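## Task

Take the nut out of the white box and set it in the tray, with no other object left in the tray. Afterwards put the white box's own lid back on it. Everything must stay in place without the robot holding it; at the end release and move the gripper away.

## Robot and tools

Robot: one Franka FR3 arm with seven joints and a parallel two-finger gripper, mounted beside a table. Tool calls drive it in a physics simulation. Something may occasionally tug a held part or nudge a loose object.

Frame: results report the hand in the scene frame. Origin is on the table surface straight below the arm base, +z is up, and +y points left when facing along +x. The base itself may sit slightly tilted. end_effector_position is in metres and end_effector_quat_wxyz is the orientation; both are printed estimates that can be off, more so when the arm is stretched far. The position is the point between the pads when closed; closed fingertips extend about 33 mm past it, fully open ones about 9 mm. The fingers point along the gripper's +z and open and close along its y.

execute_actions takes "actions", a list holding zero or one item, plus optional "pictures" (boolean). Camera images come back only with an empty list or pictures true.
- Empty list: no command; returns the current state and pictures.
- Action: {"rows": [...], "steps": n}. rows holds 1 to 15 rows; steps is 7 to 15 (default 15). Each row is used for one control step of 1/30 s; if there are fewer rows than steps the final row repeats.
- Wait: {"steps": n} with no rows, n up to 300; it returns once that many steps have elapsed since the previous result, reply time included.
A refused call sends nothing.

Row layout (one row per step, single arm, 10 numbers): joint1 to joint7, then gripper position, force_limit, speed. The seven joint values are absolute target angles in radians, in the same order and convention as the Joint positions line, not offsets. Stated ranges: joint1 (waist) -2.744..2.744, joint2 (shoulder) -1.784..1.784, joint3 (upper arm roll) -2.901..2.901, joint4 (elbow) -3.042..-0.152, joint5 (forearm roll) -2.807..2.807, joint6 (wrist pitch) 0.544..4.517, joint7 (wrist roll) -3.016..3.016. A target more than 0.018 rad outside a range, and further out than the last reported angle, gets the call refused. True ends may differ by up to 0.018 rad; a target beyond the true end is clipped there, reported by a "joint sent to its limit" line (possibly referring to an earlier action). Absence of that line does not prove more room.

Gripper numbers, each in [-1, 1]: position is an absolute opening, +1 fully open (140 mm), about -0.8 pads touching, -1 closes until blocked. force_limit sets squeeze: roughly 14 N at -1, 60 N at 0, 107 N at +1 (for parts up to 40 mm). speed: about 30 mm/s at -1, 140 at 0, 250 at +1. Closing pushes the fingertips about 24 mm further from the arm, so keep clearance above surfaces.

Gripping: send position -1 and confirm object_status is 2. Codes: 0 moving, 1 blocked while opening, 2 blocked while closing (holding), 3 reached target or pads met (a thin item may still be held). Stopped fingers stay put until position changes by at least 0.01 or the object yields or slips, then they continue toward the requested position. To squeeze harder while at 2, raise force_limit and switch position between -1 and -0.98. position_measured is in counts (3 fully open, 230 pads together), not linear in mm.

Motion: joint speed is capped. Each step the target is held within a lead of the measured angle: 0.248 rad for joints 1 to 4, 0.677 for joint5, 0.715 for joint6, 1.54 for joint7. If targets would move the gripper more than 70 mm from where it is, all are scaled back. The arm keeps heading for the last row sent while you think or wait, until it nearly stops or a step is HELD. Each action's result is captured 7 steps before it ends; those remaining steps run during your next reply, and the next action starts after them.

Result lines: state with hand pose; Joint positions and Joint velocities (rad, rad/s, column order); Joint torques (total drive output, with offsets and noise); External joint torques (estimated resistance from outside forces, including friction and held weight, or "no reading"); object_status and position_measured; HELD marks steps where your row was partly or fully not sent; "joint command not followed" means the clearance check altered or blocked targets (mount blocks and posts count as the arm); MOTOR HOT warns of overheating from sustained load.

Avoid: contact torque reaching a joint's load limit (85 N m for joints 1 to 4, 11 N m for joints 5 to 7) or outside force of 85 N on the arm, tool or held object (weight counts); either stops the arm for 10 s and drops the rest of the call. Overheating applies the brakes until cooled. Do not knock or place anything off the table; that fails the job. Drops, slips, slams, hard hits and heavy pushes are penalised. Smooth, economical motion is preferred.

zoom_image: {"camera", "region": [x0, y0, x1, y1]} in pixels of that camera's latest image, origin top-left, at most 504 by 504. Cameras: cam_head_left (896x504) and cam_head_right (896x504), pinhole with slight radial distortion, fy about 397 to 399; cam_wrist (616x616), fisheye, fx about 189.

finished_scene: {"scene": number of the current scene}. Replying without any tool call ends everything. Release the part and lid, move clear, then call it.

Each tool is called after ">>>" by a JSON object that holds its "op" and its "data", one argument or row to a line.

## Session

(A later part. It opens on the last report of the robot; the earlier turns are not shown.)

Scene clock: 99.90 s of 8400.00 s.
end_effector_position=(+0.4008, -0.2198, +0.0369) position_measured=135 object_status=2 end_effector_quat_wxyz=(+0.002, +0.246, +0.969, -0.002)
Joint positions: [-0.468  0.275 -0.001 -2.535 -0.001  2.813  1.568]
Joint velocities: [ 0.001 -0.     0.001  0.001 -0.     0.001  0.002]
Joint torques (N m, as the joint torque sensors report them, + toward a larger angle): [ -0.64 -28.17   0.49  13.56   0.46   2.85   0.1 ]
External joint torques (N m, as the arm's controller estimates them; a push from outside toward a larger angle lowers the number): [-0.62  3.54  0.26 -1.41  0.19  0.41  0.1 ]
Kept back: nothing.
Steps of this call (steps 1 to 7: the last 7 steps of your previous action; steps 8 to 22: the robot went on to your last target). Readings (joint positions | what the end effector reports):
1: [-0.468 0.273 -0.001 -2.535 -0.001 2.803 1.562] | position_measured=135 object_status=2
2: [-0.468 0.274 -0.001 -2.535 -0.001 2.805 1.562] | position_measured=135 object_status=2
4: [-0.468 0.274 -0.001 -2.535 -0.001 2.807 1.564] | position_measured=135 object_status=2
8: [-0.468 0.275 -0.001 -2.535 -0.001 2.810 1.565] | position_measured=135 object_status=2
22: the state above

>>> {"op": "execute_actions", "data": {
  "actions": [
    {"rows":[[-0.47,0.275,0,-2.535,0,2.812,1.571,0.15,-0.3,0]],"steps":14}
  ]
}}

>>> {"op": "execute_actions", "data": {
  "actions": [
    {"rows":[[-0.47,0.2,0,-2.54,0,2.74,1.571,0.15,-0.3,0],[-0.47,0.2,0,-2.54,0,2.74,1.571,0.15,-0.3,0],[-0.47,0.2,0,-2.54,0,2.74,1.571,0.15,-0.3,0],[-0.47,0.2,0,-2.54,0,2.74,1.571,0.15,-0.3,0],[-0.47,-0.1,0,-2.5,0,2.3,1.571,0.15,-0.3,0]],"steps":15}
  ]
}}

>>> {"op": "execute_actions", "data": {
  "actions": [
    {"rows":[[-0.47,0.3,0,-1.6,0,1.4,1.571,0.15,-0.3,0]],"steps":15}
  ]
}}

>>> {"op": "execute_actions", "data": {
  "actions": [
    {"rows":[[-0.47,0.9,0,-0.895,0,1.1,1.571,0.15,-0.3,0]],"steps":15}
  ]
}}

>>> {"op": "execute_actions", "data": {
  "actions": [
    {"steps":12}
  ]
}}

>>> {"op": "execute_actions", "data": {
  "actions": [
    {"rows":[[-0.47,1.176,0,-0.895,0,1.11,1.571,0.15,-0.3,0]],"steps":15}
  ]
}}

>>> {"op": "execute_actions", "data": {
  "actions": [
    {"steps":10}
  ]
}}

>>> {"op": "execute_actions", "data": {
  "actions": [
    {"rows":[[-0.47,1.22,0,-0.86,0,1.12,1.571,0.15,-0.3,0],[-0.47,1.22,0,-0.86,0,1.12,1.571,0.15,-0.3,0],[-0.47,1.22,0,-0.86,0,1.12,1.571,0.15,-0.3,0],[-0.47,1.22,0,-0.86,0,1.12,1.571,0.15,-0.3,0],[-0.47,1.27,0,-0.82,0,1.13,1.571,0.15,-0.3,0],[-0.47,1.27,0,-0.82,0,1.13,1.571,0.15,-0.3,0],[-0.47,1.27,0,-0.82,0,1.13,1.571,0.15,-0.3,0],[-0.47,1.27,0,-0.82,0,1.13,1.571,0.15,-0.3,0],[-0.47,1.31,0,-0.79,0,1.137,1.571,0.15,-0.3,0]],"steps":15}
  ]
}}

>>> {"op": "execute_actions", "data": {
  "actions": [
    {"steps":18}
  ],
  "pictures": true
}}

Scene clock: 101.00 s of 8400.00 s.
end_effector_position=(+0.4008, -0.2198, +0.0369) position_measured=110 object_status=0 end_effector_quat_wxyz=(+0.002, +0.246, +0.969, -0.002)
Joint positions: [-0.468  0.275 -0.001 -2.535 -0.001  2.813  1.568]
Joint velocities: [-0.     0.    -0.001  0.001  0.001 -0.001  0.001]
Joint torques (N m, as the joint torque sensors report them, + toward a larger angle): [ -0.78 -31.52   1.06  14.2    0.55   2.43   0.09]
External joint torques (N m, as the arm's controller estimates them; a push from outside toward a larger angle lowers the number): [-0.67  0.14  0.91 -0.71  0.27  0.    0.09]
Steps of this call (steps 1 to 15: the robot went on to your last target; steps 16 to 26: nothing new was sent; steps 27 to 33: the first 7 steps of this action). Readings (joint positions | what the end effector reports):
27: [-0.468 0.275 -0.001 -2.535 -0.001 2.813 1.568] | position_measured=135 object_status=0
28: [-0.468 0.275 -0.001 -2.535 -0.001 2.813 1.568] | position_measured=135 object_status=0
30: [-0.468 0.275 -0.001 -2.535 -0.001 2.813 1.568] | position_measured=114 object_status=0
33: the state above

Scene clock: 101.50 s of 8400.00 s.
end_effector_position=(+0.4086, -0.2239, +0.1290) position_measured=110 object_status=3 end_effector_quat_wxyz=(+0.007, +0.247, +0.969, -0.003)
Joint positions: [-0.468  0.039 -0.001 -2.522 -0.001  2.572  1.568]
Joint velocities: [-0.    -1.559  0.001  0.255 -0.    -1.39   0.   ]
Joint torques (N m, as the joint torque sensors report them, + toward a larger angle): [  0.05 -21.27   0.03  16.02   0.69   1.64   0.11]
External joint torques (N m, as the arm's controller estimates them; a push from outside toward a larger angle lowers the number): [ 0.05 -0.94 -0.07  0.08  0.28 -0.67  0.1 ]
Steps of this call (steps 1 to 7: the last 7 steps of your previous action; steps 8 to 15: the first 8 steps of this action). Readings (joint positions | what the end effector reports):
8: [-0.468 0.266 -0.001 -2.538 -0.001 2.801 1.568] | position_measured=110 object_status=3
9: [-0.468 0.247 -0.001 -2.541 -0.001 2.789 1.568] | position_measured=110 object_status=3
11: [-0.468 0.218 -0.001 -2.540 -0.001 2.775 1.568] | position_measured=110 object_status=3
15: the state above

Scene clock: 102.00 s of 8400.00 s.
end_effector_position=(+0.3507, -0.1922, +0.1663) position_measured=110 object_status=3 end_effector_quat_wxyz=(-0.216, +0.240, +0.945, +0.054)
Joint positions: [-0.468  0.163 -0.001 -2.204 -0.001  1.915  1.568]
Joint velocities: [ 0.001  1.156 -0.001  1.491 -0.    -1.965  0.   ]
Joint torques (N m, as the joint torque sensors report them, + toward a larger angle): [ -0.74 -40.39  -0.31  18.49   0.75   0.33   0.06]
External joint torques (N m, as the arm's controller estimates them; a push from outside toward a larger angle lowers the number): [-0.41  2.52 -0.2  -0.16  0.1  -0.67  0.04]
Steps of this call (steps 1 to 7: the last 7 steps of your previous action; steps 8 to 15: the first 8 steps of this action). Readings (joint positions | what the end effector reports):
8: [-0.468 -0.083 -0.001 -2.470 -0.001 2.325 1.568] | position_measured=110 object_status=3
9: [-0.468 -0.050 -0.001 -2.433 -0.001 2.270 1.568] | position_measured=110 object_status=3
11: [-0.468 0.018 -0.001 -2.363 -0.001 2.159 1.568] | position_measured=110 object_status=3
15: the state above

Scene clock: 102.50 s of 8400.00 s.
end_effector_position=(+0.4513, -0.2472, +0.2054) position_measured=110 object_status=3 end_effector_quat_wxyz=(-0.360, +0.229, +0.900, +0.091)
Joint positions: [-0.468  0.808 -0.    -1.159 -0.001  1.204  1.568]
Joint velocities: [ 0.     1.735  0.001  1.976  0.001 -0.554  0.001]
Joint torques (N m, as the joint torque sensors report them, + toward a larger angle): [ -0.22 -82.27   0.3   30.8    0.92  -1.76   0.06]
External joint torques (N m, as the arm's controller estimates them; a push from outside toward a larger angle lowers the number): [-0.42  2.84 -0.72  0.38 -0.05 -0.42  0.03]
Steps of this call (steps 1 to 7: the last 7 steps of your previous action; steps 8 to 15: the first 8 steps of this action). Readings (joint positions | what the end effector reports):
8: [-0.468 0.326 -0.000 -1.709 -0.001 1.504 1.568] | position_measured=110 object_status=3
9: [-0.468 0.383 -0.000 -1.624 -0.001 1.434 1.568] | position_measured=110 object_status=3
11: [-0.468 0.522 -0.000 -1.463 -0.001 1.326 1.568] | position_measured=110 object_status=3
15: the state above

Scene clock: 102.90 s of 8400.00 s.
end_effector_position=(+0.4906, -0.2686, +0.2373) position_measured=110 object_status=3 end_effector_quat_wxyz=(-0.321, +0.233, +0.914, +0.081)
Joint positions: [-0.468  0.894 -0.    -0.896 -0.001  1.113  1.568]
Joint velocities: [-0.     0.029 -0.     0.007  0.001 -0.063  0.001]
Joint torques (N m, as the joint torque sensors report them, + toward a larger angle): [ -0.88 -50.85   0.26  21.8    1.14   0.     0.04]
External joint torques (N m, as the arm's controller estimates them; a push from outside toward a larger angle lowers the number): [-0.78  1.41 -0.39  0.38  0.37 -0.34  0.02]
Kept back: nothing.
Steps of this call (steps 1 to 7: the last 7 steps of your previous action; steps 8 to 12: the robot went on to your last target). Readings (joint positions | what the end effector reports):
1: [-0.468 0.859 -0.000 -1.092 -0.001 1.185 1.568] | position_measured=110 object_status=3
2: [-0.468 0.890 -0.000 -1.036 -0.001 1.171 1.568] | position_measured=110 object_status=3
4: [-0.468 0.908 -0.000 -0.964 -0.001 1.149 1.568] | position_measured=110 object_status=3
8: [-0.468 0.895 -0.000 -0.906 -0.001 1.125 1.568] | position_measured=110 object_status=3
12: the state above

Scene clock: 103.17 s of 8400.00 s.
end_effector_position=(+0.4470, -0.2450, +0.1182) position_measured=110 object_status=3 end_effector_quat_wxyz=(-0.418, +0.223, +0.874, +0.106)
Joint positions: [-0.468  1.118 -0.    -0.889 -0.001  1.113  1.568]
Joint velocities: [ 0.     0.921  0.    -0.141  0.    -0.     0.   ]
Joint torques (N m, as the joint torque sensors report them, + toward a larger angle): [  0.05 -66.34   0.42  22.79   1.    -0.72   0.14]
External joint torques (N m, as the arm's controller estimates them; a push from outside toward a larger angle lowers the number): [ 0.21  1.34 -0.46 -3.38  0.2  -0.11  0.11]
Steps of this call (steps 1 to 8: the first 8 steps of this action). Readings (joint positions | what the end effector reports):
1: [-0.468 0.905 -0.000 -0.888 -0.001 1.112 1.568] | position_measured=110 object_status=3
2: [-0.468 0.927 -0.000 -0.882 -0.001 1.113 1.568] | position_measured=110 object_status=3
4: [-0.468 0.986 -0.000 -0.881 -0.001 1.113 1.568] | position_measured=110 object_status=3
8: the state above

Scene clock: 103.50 s of 8400.00 s.
end_effector_position=(+0.4271, -0.2341, +0.0863) position_measured=110 object_status=3 end_effector_quat_wxyz=(-0.449, +0.219, +0.859, +0.114)
Joint positions: [-0.468  1.18  -0.    -0.898 -0.001  1.111  1.568]
Joint velocities: [ 0.    -0.072  0.001  0.037  0.001  0.    -0.   ]
Joint torques (N m, as the joint torque sensors report them, + toward a larger angle): [ -0.44 -53.84   0.54  20.35   1.08  -0.75   0.16]
External joint torques (N m, as the arm's controller estimates them; a push from outside toward a larger angle lowers the number): [-0.44 -0.8  -0.31  0.84  0.38 -0.08  0.14]
Kept back: nothing.
Steps of this call (steps 1 to 7: the last 7 steps of your previous action; steps 8 to 10: the robot went on to your last target). Readings (joint positions | what the end effector reports):
1: [-0.468 1.146 -0.000 -0.894 -0.001 1.113 1.568] | position_measured=110 object_status=3
2: [-0.468 1.167 -0.000 -0.899 -0.001 1.113 1.568] | position_measured=110 object_status=3
4: [-0.468 1.189 -0.000 -0.904 -0.001 1.112 1.568] | position_measured=110 object_status=3
8: [-0.468 1.186 -0.000 -0.901 -0.001 1.111 1.568] | position_measured=110 object_status=3
10: the state above

Scene clock: 103.77 s of 8400.00 s.
end_effector_position=(+0.4290, -0.2352, +0.0582) position_measured=110 object_status=3 end_effector_quat_wxyz=(-0.448, +0.219, +0.859, +0.114)
Joint positions: [-0.468  1.255 -0.    -0.832 -0.001  1.122  1.568]
Joint velocities: [-0.001  0.27   0.     0.077  0.     0.033  0.001]
Joint torques (N m, as the joint torque sensors report them, + toward a larger angle): [ -0.83 -59.74   0.03  24.42   0.98  -0.2    0.08]
External joint torques (N m, as the arm's controller estimates them; a push from outside toward a larger angle lowers the number): [-0.49  1.6  -0.78  1.49  0.24  0.43  0.05]
Steps of this call (steps 1 to 8: the first 8 steps of this action). Readings (joint positions | what the end effector reports):
1: [-0.468 1.184 -0.000 -0.887 -0.001 1.112 1.568] | position_measured=110 object_status=3
2: [-0.468 1.191 -0.000 -0.876 -0.001 1.113 1.568] | position_measured=110 object_status=3
4: [-0.468 1.205 -0.000 -0.867 -0.001 1.115 1.568] | position_measured=110 object_status=3
8: the state above

Scene clock: 104.37 s of 8400.00 s.
end_effector_position=(+0.4267, -0.2340, +0.0346) position_measured=110 object_status=3 end_effector_quat_wxyz=(-0.450, +0.219, +0.858, +0.115)
Joint positions: [-0.468  1.311 -0.    -0.792 -0.001  1.134  1.568]
Joint velocities: [ 0.     0.    -0.     0.    -0.001  0.002  0.   ]
Joint torques (N m, as the joint torque sensors report them, + toward a larger angle): [ -0.3  -55.73   0.19  20.88   0.94  -0.23   0.06]
External joint torques (N m, as the arm's controller estimates them; a push from outside toward a larger angle lowers the number): [-0.18  0.19 -0.65  0.28  0.25  0.39  0.03]
Kept back: nothing.
Steps of this call (steps 1 to 7: the last 7 steps of your previous action; steps 8 to 18: the robot went on to your last target). Readings (joint positions | what the end effector reports):
1: [-0.468 1.268 -0.000 -0.820 -0.001 1.124 1.568] | position_measured=110 object_status=3
2: [-0.468 1.282 -0.000 -0.811 -0.001 1.126 1.568] | position_measured=110 object_status=3
4: [-0.468 1.300 -0.000 -0.802 -0.001 1.129 1.568] | position_measured=110 object_status=3
8: [-0.468 1.312 -0.000 -0.797 -0.001 1.132 1.568] | position_measured=110 object_status=3
18: the state above

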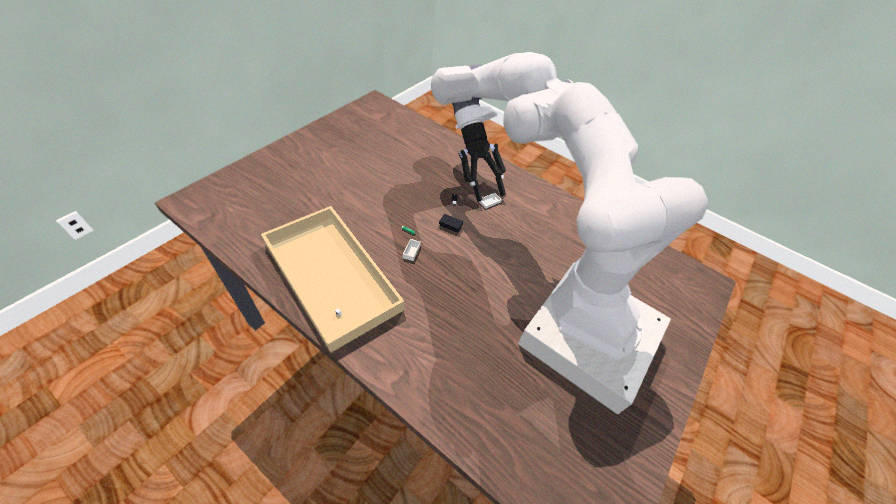

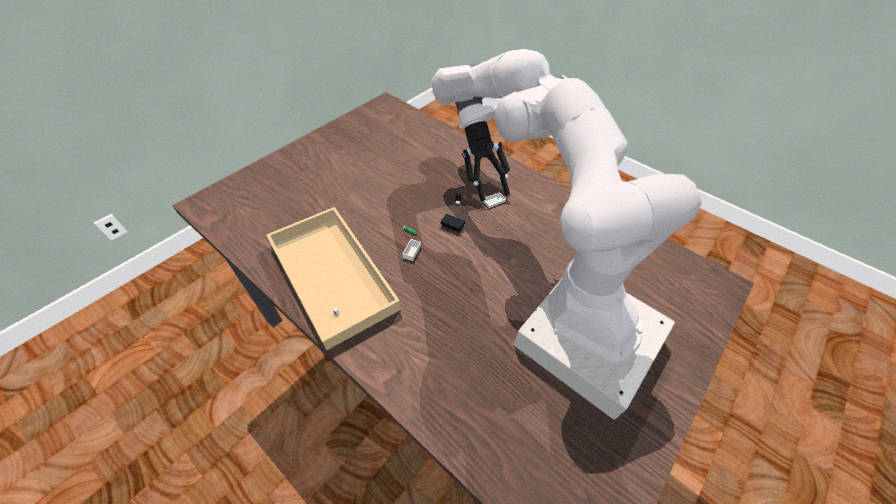

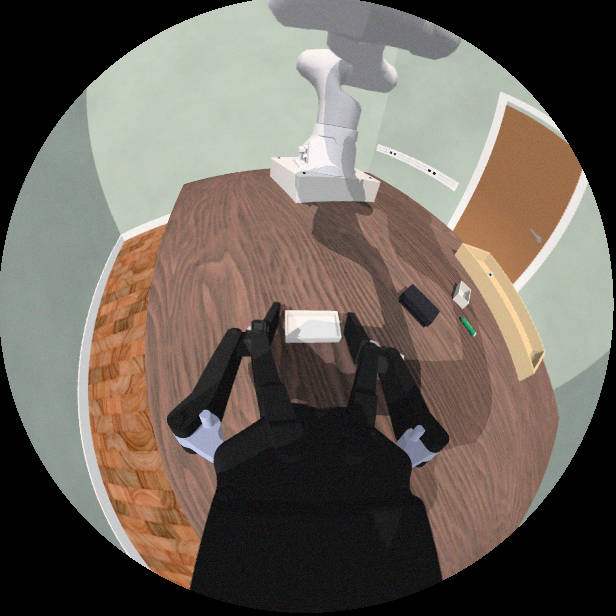

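>>> {"op": "execute_actions", "data": {
  "actions": [
    {"rows":[[-0.47,1.31,0,-0.79,0,1.137,1.571,-1,0.0,0]],"steps":15}
  ]
}}

>>> {"op": "execute_actions", "data": {
  "actions": [
    {"steps":8}
  ]
}}

>>> {"op": "execute_actions", "data": {
  "actions": [
    {"rows":[[-0.47,1.27,0,-0.8,0,1.137,1.571,-1,0,0],[-0.47,1.27,0,-0.8,0,1.137,1.571,-1,0,0],[-0.47,1.27,0,-0.8,0,1.137,1.571,-1,0,0],[-0.47,0.85,0,-0.9,0,1.137,1.571,-1,0,0]],"steps":15}
  ]
}}

>>> {"op": "execute_actions", "data": {
  "actions": [
    {"rows":[[-0.47,0.256,0,-1.987,0,2.24,1.571,-1,0,0]],"steps":15}
  ]
}}

>>> {"op": "execute_actions", "data": {
  "actions": [
    {"rows":[[-0.07,0.2,0,-2.4,0,3.3,1.571,-1,0,0]],"steps":15}
  ]
}}

>>> {"op": "execute_actions", "data": {
  "actions": [
    {"steps":20}
  ]
}}

>>> {"op": "execute_actions", "data": {
  "actions": [
    {"rows":[[-0.07,0.38,0,-2.588,0,3.579,1.571,-1,0,0]],"steps":15}
  ]
}}

>>> {"op": "execute_actions", "data": {
  "actions": [
    {"steps":25}
  ],
  "pictures": true
}}

Scene clock: 105.53 s of 8400.00 s.
end_effector_position=(+0.4273, -0.2343, +0.0350) position_measured=135 object_status=0 end_effector_quat_wxyz=(-0.449, +0.219, +0.858, +0.114)
Joint positions: [-0.468  1.31  -0.    -0.792 -0.001  1.135  1.568]
Joint velocities: [ 0.001  0.    -0.     0.     0.001  0.001 -0.001]
Joint torques (N m, as the joint torque sensors report them, + toward a larger angle): [ -0.68 -55.97   0.88  20.59   1.    -0.27   0.16]
External joint torques (N m, as the arm's controller estimates them; a push from outside toward a larger angle lowers the number): [-0.81 -0.09 -0.08  0.    0.28  0.36  0.13]
Steps of this call (steps 1 to 15: the robot went on to your last target; steps 16 to 27: nothing new was sent; steps 28 to 35: the first 8 steps of this action). Readings (joint positions | what the end effector reports):
28: [-0.468 1.311 -0.000 -0.792 -0.001 1.135 1.568] | position_measured=110 object_status=0
29: [-0.468 1.311 -0.000 -0.792 -0.001 1.135 1.568] | position_measured=115 object_status=0
31: [-0.468 1.311 -0.000 -0.792 -0.001 1.134 1.568] | position_measured=130 object_status=0
35: the state above

Scene clock: 105.80 s of 8400.00 s.
end_effector_position=(+0.4273, -0.2343, +0.0350) position_measured=137 object_status=2 end_effector_quat_wxyz=(-0.449, +0.219, +0.858, +0.114)
Joint positions: [-0.468  1.31  -0.    -0.792 -0.001  1.135  1.568]
Joint velocities: [-0.001  0.    -0.001  0.001 -0.001 -0.    -0.001]
Joint torques (N m, as the joint torque sensors report them, + toward a larger angle): [ -0.75 -55.27   0.61  20.19   0.9   -0.24   0.06]
External joint torques (N m, as the arm's controller estimates them; a push from outside toward a larger angle lowers the number): [-0.52  0.49 -0.17 -0.36  0.21  0.38  0.04]
Kept back: nothing.
Steps of this call (steps 1 to 7: the last 7 steps of your previous action; step 8: the robot went on to your last target). Readings (joint positions | what the end effector reports):
1: [-0.468 1.310 -0.000 -0.792 -0.001 1.135 1.568] | position_measured=135 object_status=0
2: [-0.468 1.310 -0.000 -0.792 -0.001 1.135 1.568] | position_measured=135 object_status=0
4: [-0.468 1.310 -0.000 -0.792 -0.001 1.135 1.568] | position_measured=137 object_status=0
8: the state above

Scene clock: 106.07 s of 8400.00 s.
end_effector_position=(+0.4556, -0.2496, +0.1120) position_measured=137 object_status=2 end_effector_quat_wxyz=(-0.404, +0.225, +0.881, +0.103)
Joint positions: [-0.468  1.13  -0.    -0.87  -0.001  1.136  1.568]
Joint velocities: [-0.001 -1.108  0.    -0.137 -0.001  0.     0.   ]
Joint torques (N m, as the joint torque sensors report them, + toward a larger angle): [ -0.1  -55.38   1.1   19.43   0.93  -0.15   0.03]
External joint torques (N m, as the arm's controller estimates them; a push from outside toward a larger angle lowers the number): [ 0.03 -0.71  0.28 -2.36  0.17  0.07  0.01]
Steps of this call (steps 1 to 8: the first 8 steps of this action). Readings (joint positions | what the end effector reports):
1: [-0.468 1.306 -0.000 -0.796 -0.001 1.135 1.568] | position_measured=137 object_status=2
2: [-0.468 1.299 -0.000 -0.799 -0.001 1.135 1.568] | position_measured=137 object_status=2
4: [-0.468 1.270 -0.000 -0.820 -0.001 1.136 1.568] | position_measured=137 object_status=2
8: the state above

Scene clock: 106.57 s of 8400.00 s.
end_effector_position=(+0.5720, -0.3131, +0.2991) position_measured=137 object_status=2 end_effector_quat_wxyz=(-0.123, +0.245, +0.961, +0.030)
Joint positions: [-0.468  0.647 -0.    -1.093 -0.001  1.482  1.568]
Joint velocities: [-0.001 -0.77  -0.001 -0.726 -0.001  1.221  0.   ]
Joint torques (N m, as the joint torque sensors report them, + toward a larger angle): [  0.34 -49.14   0.33  21.45   0.97   2.49  -0.01]
External joint torques (N m, as the arm's controller estimates them; a push from outside toward a larger angle lowers the number): [ 0.69 -1.55 -0.01 -2.66  0.21  0.61 -0.02]
Steps of this call (steps 1 to 7: the last 7 steps of your previous action; steps 8 to 15: the first 8 steps of this action). Readings (joint positions | what the end effector reports):
8: [-0.468 0.844 -0.000 -0.909 -0.001 1.173 1.568] | position_measured=137 object_status=2
9: [-0.468 0.813 -0.000 -0.935 -0.001 1.219 1.568] | position_measured=137 object_status=2
11: [-0.468 0.755 -0.000 -0.987 -0.001 1.308 1.568] | position_measured=137 object_status=2
15: the state above

Scene clock: 107.07 s of 8400.00 s.
end_effector_position=(+0.6890, -0.2719, +0.4134) position_measured=137 object_status=2 end_effector_quat_wxyz=(+0.143, +0.183, +0.972, -0.030)
Joint positions: [-0.334  0.304 -0.01  -1.463 -0.001  2.057  1.568]
Joint velocities: [ 0.617 -0.316  0.036 -0.59  -0.     1.011 -0.   ]
Joint torques (N m, as the joint torque sensors report them, + toward a larger angle): [  1.48 -39.26  -0.5   22.44   1.04   3.59  -0.12]
External joint torques (N m, as the arm's controller estimates them; a push from outside toward a larger angle lowers the number): [ 3.26 -0.42  0.17 -1.98  0.25  0.7  -0.11]
Steps of this call (steps 1 to 7: the last 7 steps of your previous action; steps 8 to 15: the first 8 steps of this action). Readings (joint positions | what the end effector reports):
8: [-0.461 0.414 -0.006 -1.329 -0.001 1.817 1.568] | position_measured=137 object_status=2
9: [-0.448 0.393 -0.009 -1.346 -0.001 1.850 1.568] | position_measured=137 object_status=2
11: [-0.415 0.357 -0.011 -1.383 -0.001 1.917 1.568] | position_measured=137 object_status=2
15: the state above

Scene clock: 107.73 s of 8400.00 s.
end_effector_position=(+0.6730, -0.0657, +0.2092) position_measured=137 object_status=2 end_effector_quat_wxyz=(+0.297, +0.045, +0.954, -0.016)
Joint positions: [-0.068  0.213  0.003 -2.361 -0.001  3.178  1.568]
Joint velocities: [ 0.     0.082 -0.032 -0.69  -0.001  0.631 -0.   ]
Joint torques (N m, as the joint torque sensors report them, + toward a larger angle): [  0.75 -46.88  -1.04  28.57   0.72   6.08   0.07]
External joint torques (N m, as the arm's controller estimates them; a push from outside toward a larger angle lowers the number): [ 0.6   1.82 -1.51 -4.25  0.13  0.55  0.09]
Kept back: nothing.
Steps of this call (steps 1 to 7: the last 7 steps of your previous action; steps 8 to 20: the robot went on to your last target). Readings (joint positions | what the end effector reports):
1: [-0.313 0.294 -0.009 -1.483 -0.001 2.093 1.568] | position_measured=137 object_status=2
2: [-0.291 0.284 -0.009 -1.505 -0.001 2.130 1.568] | position_measured=137 object_status=2
4: [-0.249 0.267 -0.007 -1.552 -0.001 2.211 1.568] | position_measured=137 object_status=2
8: [-0.169 0.234 -0.003 -1.678 -0.001 2.425 1.568] | position_measured=137 object_status=2
20: the state above

Scene clock: 108.00 s of 8400.00 s.
end_effector_position=(+0.5717, -0.0571, +0.0722) position_measured=137 object_status=2 end_effector_quat_wxyz=(+0.248, +0.047, +0.968, -0.014)
Joint positions: [-0.068  0.38   0.001 -2.579 -0.001  3.459  1.568]
Joint velocities: [ 0.     0.214 -0.002 -0.267  0.001  0.635  0.001]
Joint torques (N m, as the joint torque sensors report them, + toward a larger angle): [ -0.3  -44.45  -0.19  20.13   0.4    5.62   0.11]
External joint torques (N m, as the arm's controller estimates them; a push from outside toward a larger angle lowers the number): [-0.23  1.44 -0.52 -2.54  0.17  0.6   0.13]
Steps of this call (steps 1 to 8: the first 8 steps of this action). Readings (joint positions | what the end effector reports):
1: [-0.068 0.222 0.003 -2.386 -0.001 3.213 1.568] | position_measured=137 object_status=2
2: [-0.068 0.242 0.002 -2.416 -0.001 3.250 1.568] | position_measured=137 object_status=2
4: [-0.068 0.296 0.002 -2.484 -0.001 3.334 1.568] | position_measured=137 object_status=2
8: the state above

Scene clock: 108.83 s of 8400.00 s.
end_effector_position=(+0.5924, -0.0593, +0.0967) position_measured=137 object_status=2 end_effector_quat_wxyz=(+0.299, +0.046, +0.953, -0.016)
Joint positions: [-0.068  0.381  0.001 -2.587 -0.001  3.576  1.568]
Joint velocities: [-0.    -0.     0.     0.    -0.     0.005  0.   ]
Joint torques (N m, as the joint torque sensors report them, + toward a larger angle): [ -0.67 -33.63  -0.58  11.36   0.37   3.98  -0.03]
External joint torques (N m, as the arm's controller estimates them; a push from outside toward a larger angle lowers the number): [-0.61 -0.8  -0.89 -1.46  0.23  0.61 -0.02]
Kept back: nothing.
Steps of this call (steps 1 to 7: the last 7 steps of your previous action; steps 8 to 25: the robot went on to your last target). Readings (joint positions | what the end effector reports):
1: [-0.068 0.385 0.001 -2.585 -0.001 3.478 1.568] | position_measured=137 object_status=2
2: [-0.068 0.385 0.001 -2.587 -0.001 3.495 1.568] | position_measured=137 object_status=2
4: [-0.068 0.384 0.001 -2.587 -0.001 3.522 1.568] | position_measured=137 object_status=2
8: [-0.068 0.381 0.001 -2.587 -0.001 3.552 1.568] | position_measured=137 object_status=2
25: the state above

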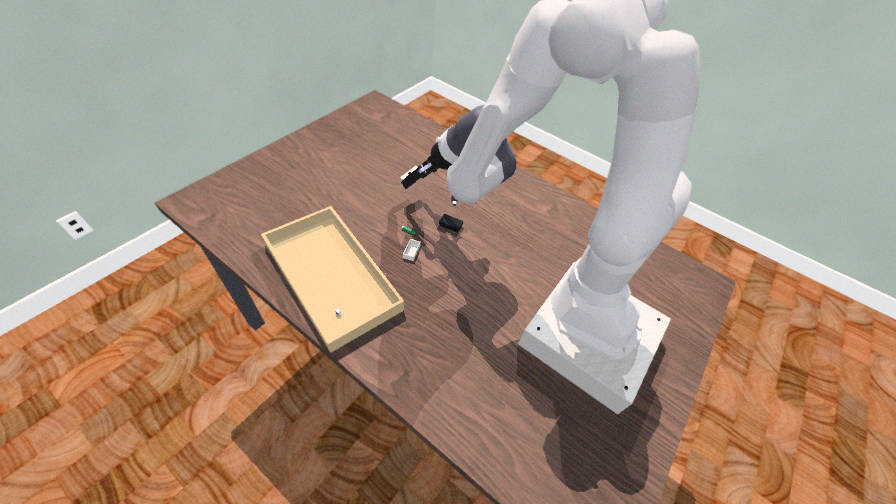

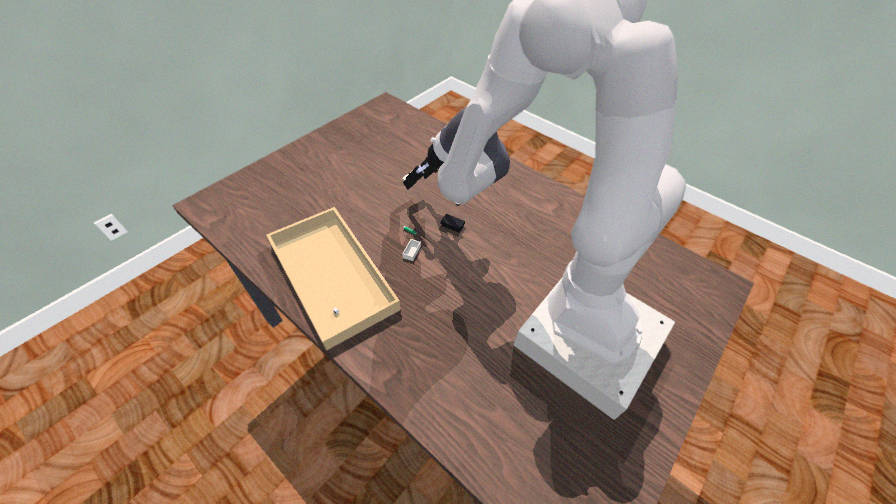

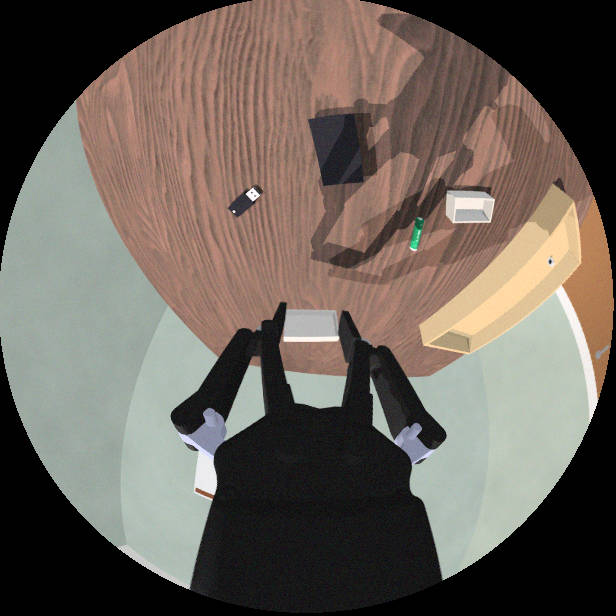

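>>> {"op": "execute_actions", "data": {
  "actions": [
    {"rows":[[-0.07,0.43,0,-2.571,0,3.612,1.571,-1,0,0],[-0.07,0.43,0,-2.571,0,3.612,1.571,-1,0,0],[-0.07,0.43,0,-2.571,0,3.612,1.571,-1,0,0],[-0.07,0.43,0,-2.571,0,3.612,1.571,-1,0,0],[-0.07,0.48,0,-2.554,0,3.646,1.571,-1,0,0],[-0.07,0.48,0,-2.554,0,3.646,1.571,-1,0,0],[-0.07,0.48,0,-2.554,0,3.646,1.571,-1,0,0],[-0.07,0.48,0,-2.554,0,3.646,1.571,-1,0,0],[-0.07,0.52,0,-2.541,0,3.672,1.571,-1,0,0]],"steps":15}
  ]
}}

>>> {"op": "execute_actions", "data": {
  "actions": [
    {"steps":22}
  ],
  "pictures": true
}}

>>> {"op": "zoom_image", "data": {
  "camera": "cam_head_left",
  "region": [370,140,480,240]
}}

Scene clock: 109.67 s of 8400.00 s.
end_effector_position=(+0.5892, -0.0591, +0.0671) position_measured=137 object_status=2 end_effector_quat_wxyz=(+0.292, +0.046, +0.955, -0.016)
Joint positions: [-0.068  0.468  0.001 -2.561 -0.001  3.62   1.568]
Joint velocities: [ 0.     0.217 -0.     0.024  0.     0.12  -0.001]
Joint torques (N m, as the joint torque sensors report them, + toward a larger angle): [  0.13 -37.76  -0.98  13.42   0.36   4.42   0.17]
External joint torques (N m, as the arm's controller estimates them; a push from outside toward a larger angle lowers the number): [ 0.18  0.8  -1.4   0.04  0.28  0.58  0.19]
Steps of this call (steps 1 to 15: the robot went on to your last target; steps 16 to 17: nothing new was sent; steps 18 to 25: the first 8 steps of this action). Readings (joint positions | what the end effector reports):
18: [-0.068 0.388 0.001 -2.583 -0.001 3.582 1.568] | position_measured=137 object_status=2
19: [-0.068 0.400 0.001 -2.578 -0.001 3.588 1.568] | position_measured=137 object_status=2
21: [-0.068 0.418 0.001 -2.576 -0.001 3.594 1.568] | position_measured=137 object_status=2
25: the state above

Scene clock: 110.40 s of 8400.00 s.
end_effector_position=(+0.5922, -0.0594, +0.0556) position_measured=137 object_status=2 end_effector_quat_wxyz=(+0.299, +0.046, +0.953, -0.016)
Joint positions: [-0.068  0.519  0.001 -2.543 -0.001  3.669  1.568]
Joint velocities: [ 0.001  0.002 -0.001  0.    -0.     0.005 -0.   ]
Joint torques (N m, as the joint torque sensors report them, + toward a larger angle): [  0.23 -33.18  -0.56  11.07   0.33   3.73   0.13]
External joint torques (N m, as the arm's controller estimates them; a push from outside toward a larger angle lowers the number): [ 0.3   1.5  -0.98  0.13  0.26  0.36  0.14]
Kept back: nothing.
Steps of this call (steps 1 to 7: the last 7 steps of your previous action; steps 8 to 22: the robot went on to your last target). Readings (joint positions | what the end effector reports):
1: [-0.068 0.479 0.001 -2.556 -0.001 3.628 1.568] | position_measured=137 object_status=2
2: [-0.068 0.492 0.001 -2.551 -0.001 3.636 1.568] | position_measured=137 object_status=2
4: [-0.068 0.510 0.001 -2.547 -0.001 3.646 1.568] | position_measured=137 object_status=2
8: [-0.068 0.519 0.001 -2.545 -0.001 3.658 1.568] | position_measured=137 object_status=2
22: the state above

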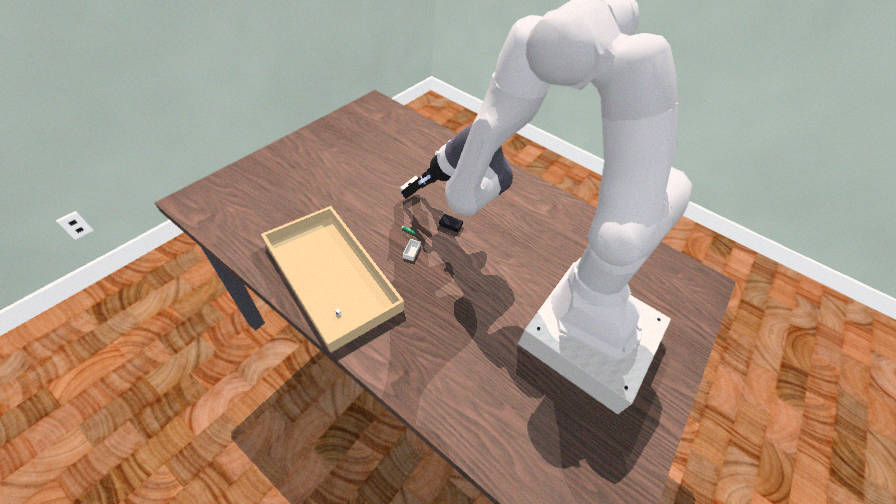

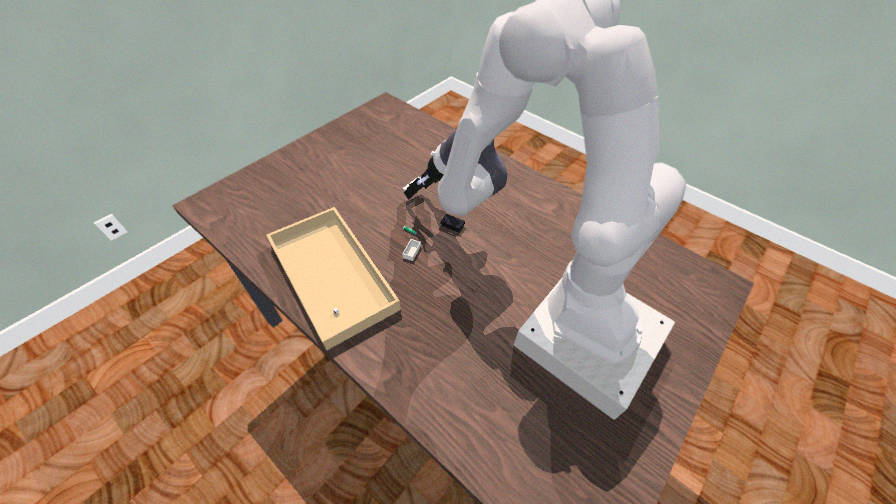

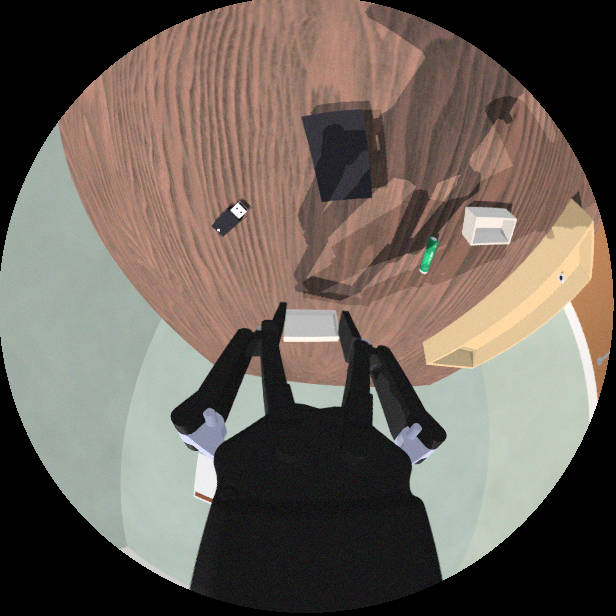

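Region (370, 140, 480, 240) of cam_head_left's 896x504 image, scaled by 4.582, with more detail than that image has; it fills the top 458 rows of this view, and the rest is white.

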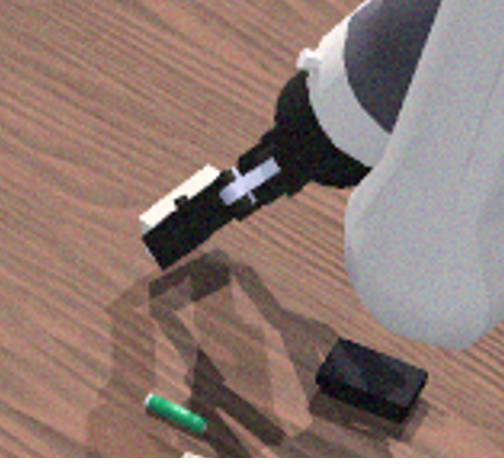

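>>> {"op": "execute_actions", "data": {
  "actions": [
    {"rows":[[-0.07,0.542,0,-2.534,0,3.688,1.571,-1,0,0]],"steps":15}
  ]
}}

>>> {"op": "execute_actions", "data": {
  "actions": [
    {"steps":15}
  ],
  "pictures": true
}}

Scene clock: 112.03 s of 8400.00 s.
end_effector_position=(+0.5908, -0.0593, +0.0481) position_measured=137 object_status=2 end_effector_quat_wxyz=(+0.298, +0.046, +0.953, -0.016)
Joint positions: [-0.068  0.541  0.001 -2.537 -0.001  3.682  1.568]
Joint velocities: [ 0.001  0.005 -0.001  0.007  0.     0.021  0.   ]
Joint torques (N m, as the joint torque sensors report them, + toward a larger angle): [ -0.07 -34.66  -0.43  11.44   0.33   3.96   0.1 ]
External joint torques (N m, as the arm's controller estimates them; a push from outside toward a larger angle lowers the number): [-0.03  0.72 -0.9   0.61  0.28  0.55  0.11]
Steps of this call (steps 1 to 15: the robot went on to your last target; steps 16 to 41: nothing new was sent; steps 42 to 49: the first 8 steps of this action). Readings (joint positions | what the end effector reports):
42: [-0.068 0.522 0.001 -2.541 -0.001 3.672 1.568] | position_measured=137 object_status=2
43: [-0.068 0.527 0.001 -2.538 -0.001 3.675 1.568] | position_measured=137 object_status=2
45: [-0.068 0.536 0.001 -2.537 -0.001 3.678 1.568] | position_measured=137 object_status=2
49: the state above

Scene clock: 112.53 s of 8400.00 s.
end_effector_position=(+0.5920, -0.0594, +0.0493) position_measured=137 object_status=2 end_effector_quat_wxyz=(+0.300, +0.046, +0.953, -0.016)
Joint positions: [-0.068  0.541  0.001 -2.536 -0.001  3.685  1.568]
Joint velocities: [ 0.002  0.    -0.002 -0.001 -0.     0.001 -0.   ]
Joint torques (N m, as the joint torque sensors report them, + toward a larger angle): [  0.07 -33.62  -0.33  10.27   0.34   3.83   0.06]
External joint torques (N m, as the arm's controller estimates them; a push from outside toward a larger angle lowers the number): [ 0.15  1.3  -0.75 -0.32  0.28  0.47  0.07]
Kept back: nothing.
Steps of this call (steps 1 to 7: the last 7 steps of your previous action; steps 8 to 15: the robot went on to your last target). Readings (joint positions | what the end effector reports):
1: [-0.068 0.541 0.001 -2.537 -0.001 3.682 1.568] | position_measured=137 object_status=2
2: [-0.068 0.541 0.001 -2.536 -0.001 3.683 1.568] | position_measured=137 object_status=2
4: [-0.068 0.541 0.001 -2.536 -0.001 3.684 1.568] | position_measured=137 object_status=2
8: [-0.068 0.541 0.001 -2.536 -0.001 3.685 1.568] | position_measured=137 object_status=2
15: the state above
The arm was judged still, so your last target was given up. Only a new action makes it travel on or press farther. Fingers that are still opening or closing keep moving.

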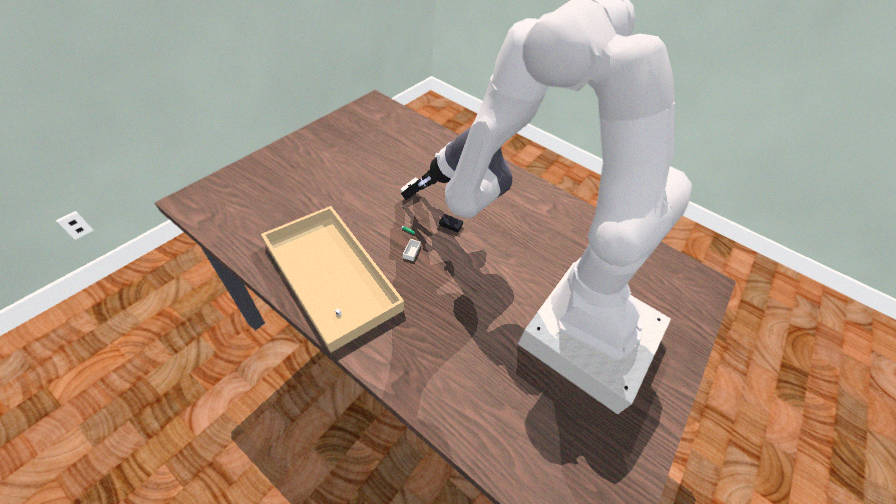

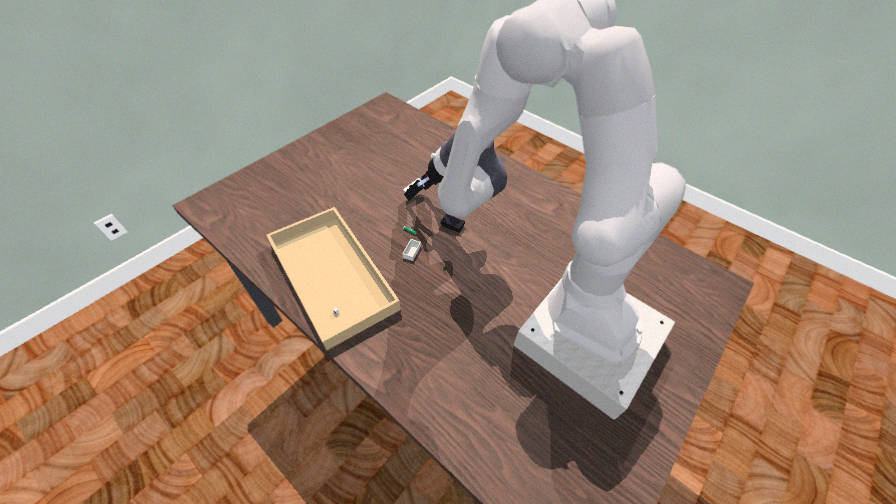

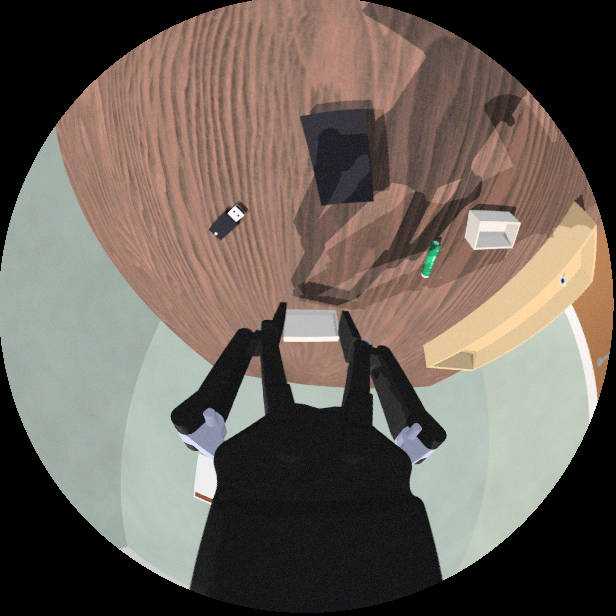

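>>> {"op": "execute_actions", "data": {
  "actions": [
    {"rows":[[-0.07,0.562,0,-2.528,0,3.70,1.571,-1,0,0]],"steps":15}
  ]
}}

>>> {"op": "execute_actions", "data": {
  "actions": [
    {"steps":15}
  ],
  "pictures": true
}}

>>> {"op": "zoom_image", "data": {
  "camera": "cam_head_left",
  "region": [380,160,450,220]
}}

Scene clock: 113.27 s of 8400.00 s.
end_effector_position=(+0.5898, -0.0592, +0.0417) position_measured=137 object_status=2 end_effector_quat_wxyz=(+0.297, +0.046, +0.953, -0.016)
Joint positions: [-0.068  0.561  0.001 -2.531 -0.001  3.695  1.568]
Joint velocities: [ 0.001  0.007 -0.001  0.005 -0.001  0.016  0.001]
Joint torques (N m, as the joint torque sensors report them, + toward a larger angle): [  0.2  -34.44   0.15  11.32   0.34   3.83   0.01]
External joint torques (N m, as the arm's controller estimates them; a push from outside toward a larger angle lowers the number): [ 0.34  1.12 -0.25  0.78  0.29  0.42  0.03]
Steps of this call (steps 1 to 14: nothing new was sent; steps 15 to 22: the first 8 steps of this action). Readings (joint positions | what the end effector reports):
15: [-0.068 0.543 0.001 -2.534 -0.001 3.688 1.568] | position_measured=137 object_status=2
16: [-0.068 0.548 0.001 -2.532 -0.001 3.690 1.568] | position_measured=137 object_status=2
18: [-0.068 0.556 0.001 -2.531 -0.001 3.692 1.568] | position_measured=137 object_status=2
22: the state above

Scene clock: 113.77 s of 8400.00 s.
end_effector_position=(+0.5908, -0.0593, +0.0426) position_measured=137 object_status=2 end_effector_quat_wxyz=(+0.299, +0.046, +0.953, -0.016)
Joint positions: [-0.068  0.561  0.001 -2.53  -0.001  3.697  1.568]
Joint velocities: [ 0.    -0.002  0.001  0.001  0.001  0.001 -0.   ]
Joint torques (N m, as the joint torque sensors report them, + toward a larger angle): [ -0.88 -33.98   0.24  10.69   0.28   3.83   0.05]
External joint torques (N m, as the arm's controller estimates them; a push from outside toward a larger angle lowers the number): [-0.91  1.38 -0.32  0.25  0.25  0.44  0.07]
Kept back: nothing.
Steps of this call (steps 1 to 7: the last 7 steps of your previous action; steps 8 to 15: the robot went on to your last target). Readings (joint positions | what the end effector reports):
1: [-0.068 0.561 0.001 -2.531 -0.001 3.695 1.568] | position_measured=137 object_status=2
2: [-0.068 0.561 0.001 -2.530 -0.001 3.695 1.568] | position_measured=137 object_status=2
4: [-0.068 0.561 0.001 -2.530 -0.001 3.696 1.568] | position_measured=137 object_status=2
8: [-0.068 0.561 0.001 -2.530 -0.001 3.697 1.568] | position_measured=137 object_status=2
15: the state above
The arm was judged still, so your last target was given up. Only a new action makes it travel on or press farther. Fingers that are still opening or closing keep moving.

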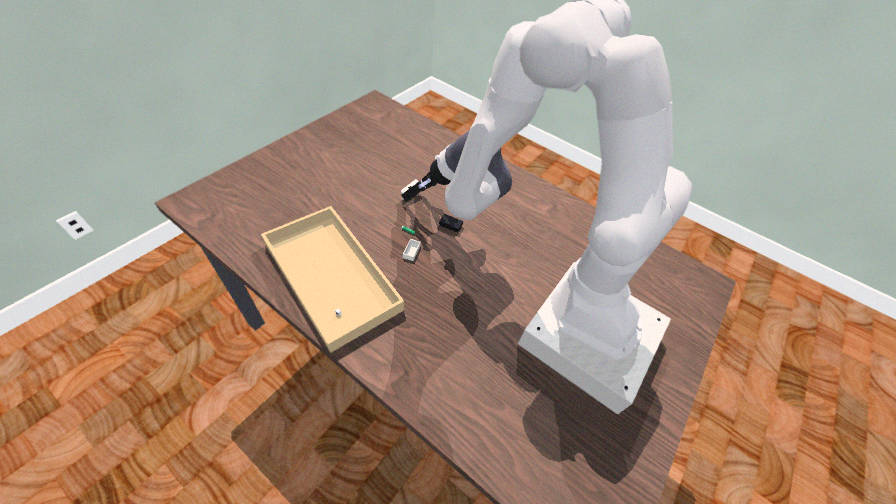

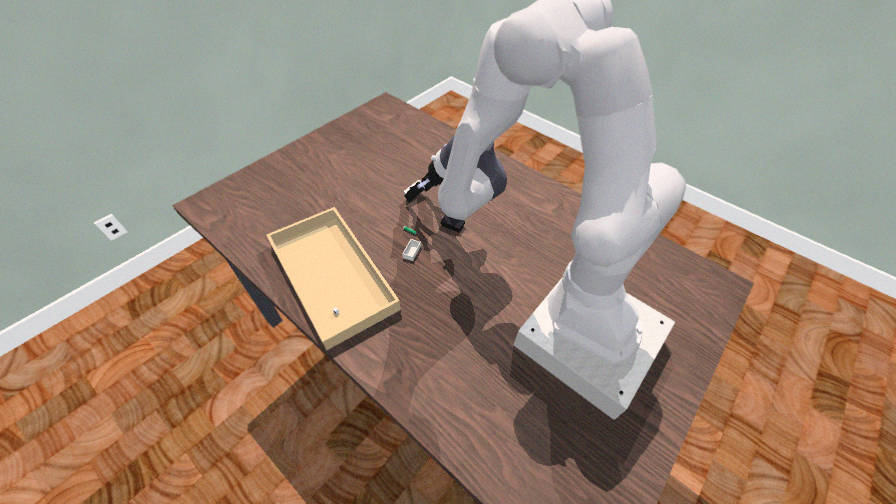

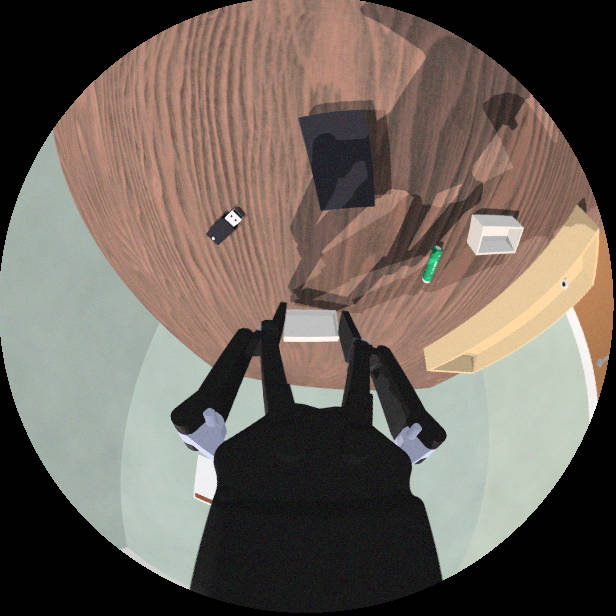

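Region (380, 160, 450, 220) of cam_head_left's 896x504 image, scaled by 7.200, with more detail than that image has; it fills the top 432 rows of this view, and the rest is white.

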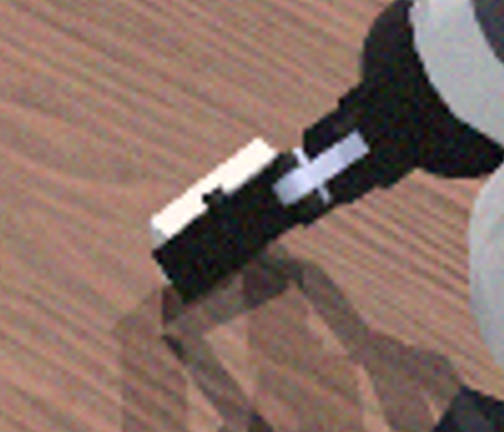

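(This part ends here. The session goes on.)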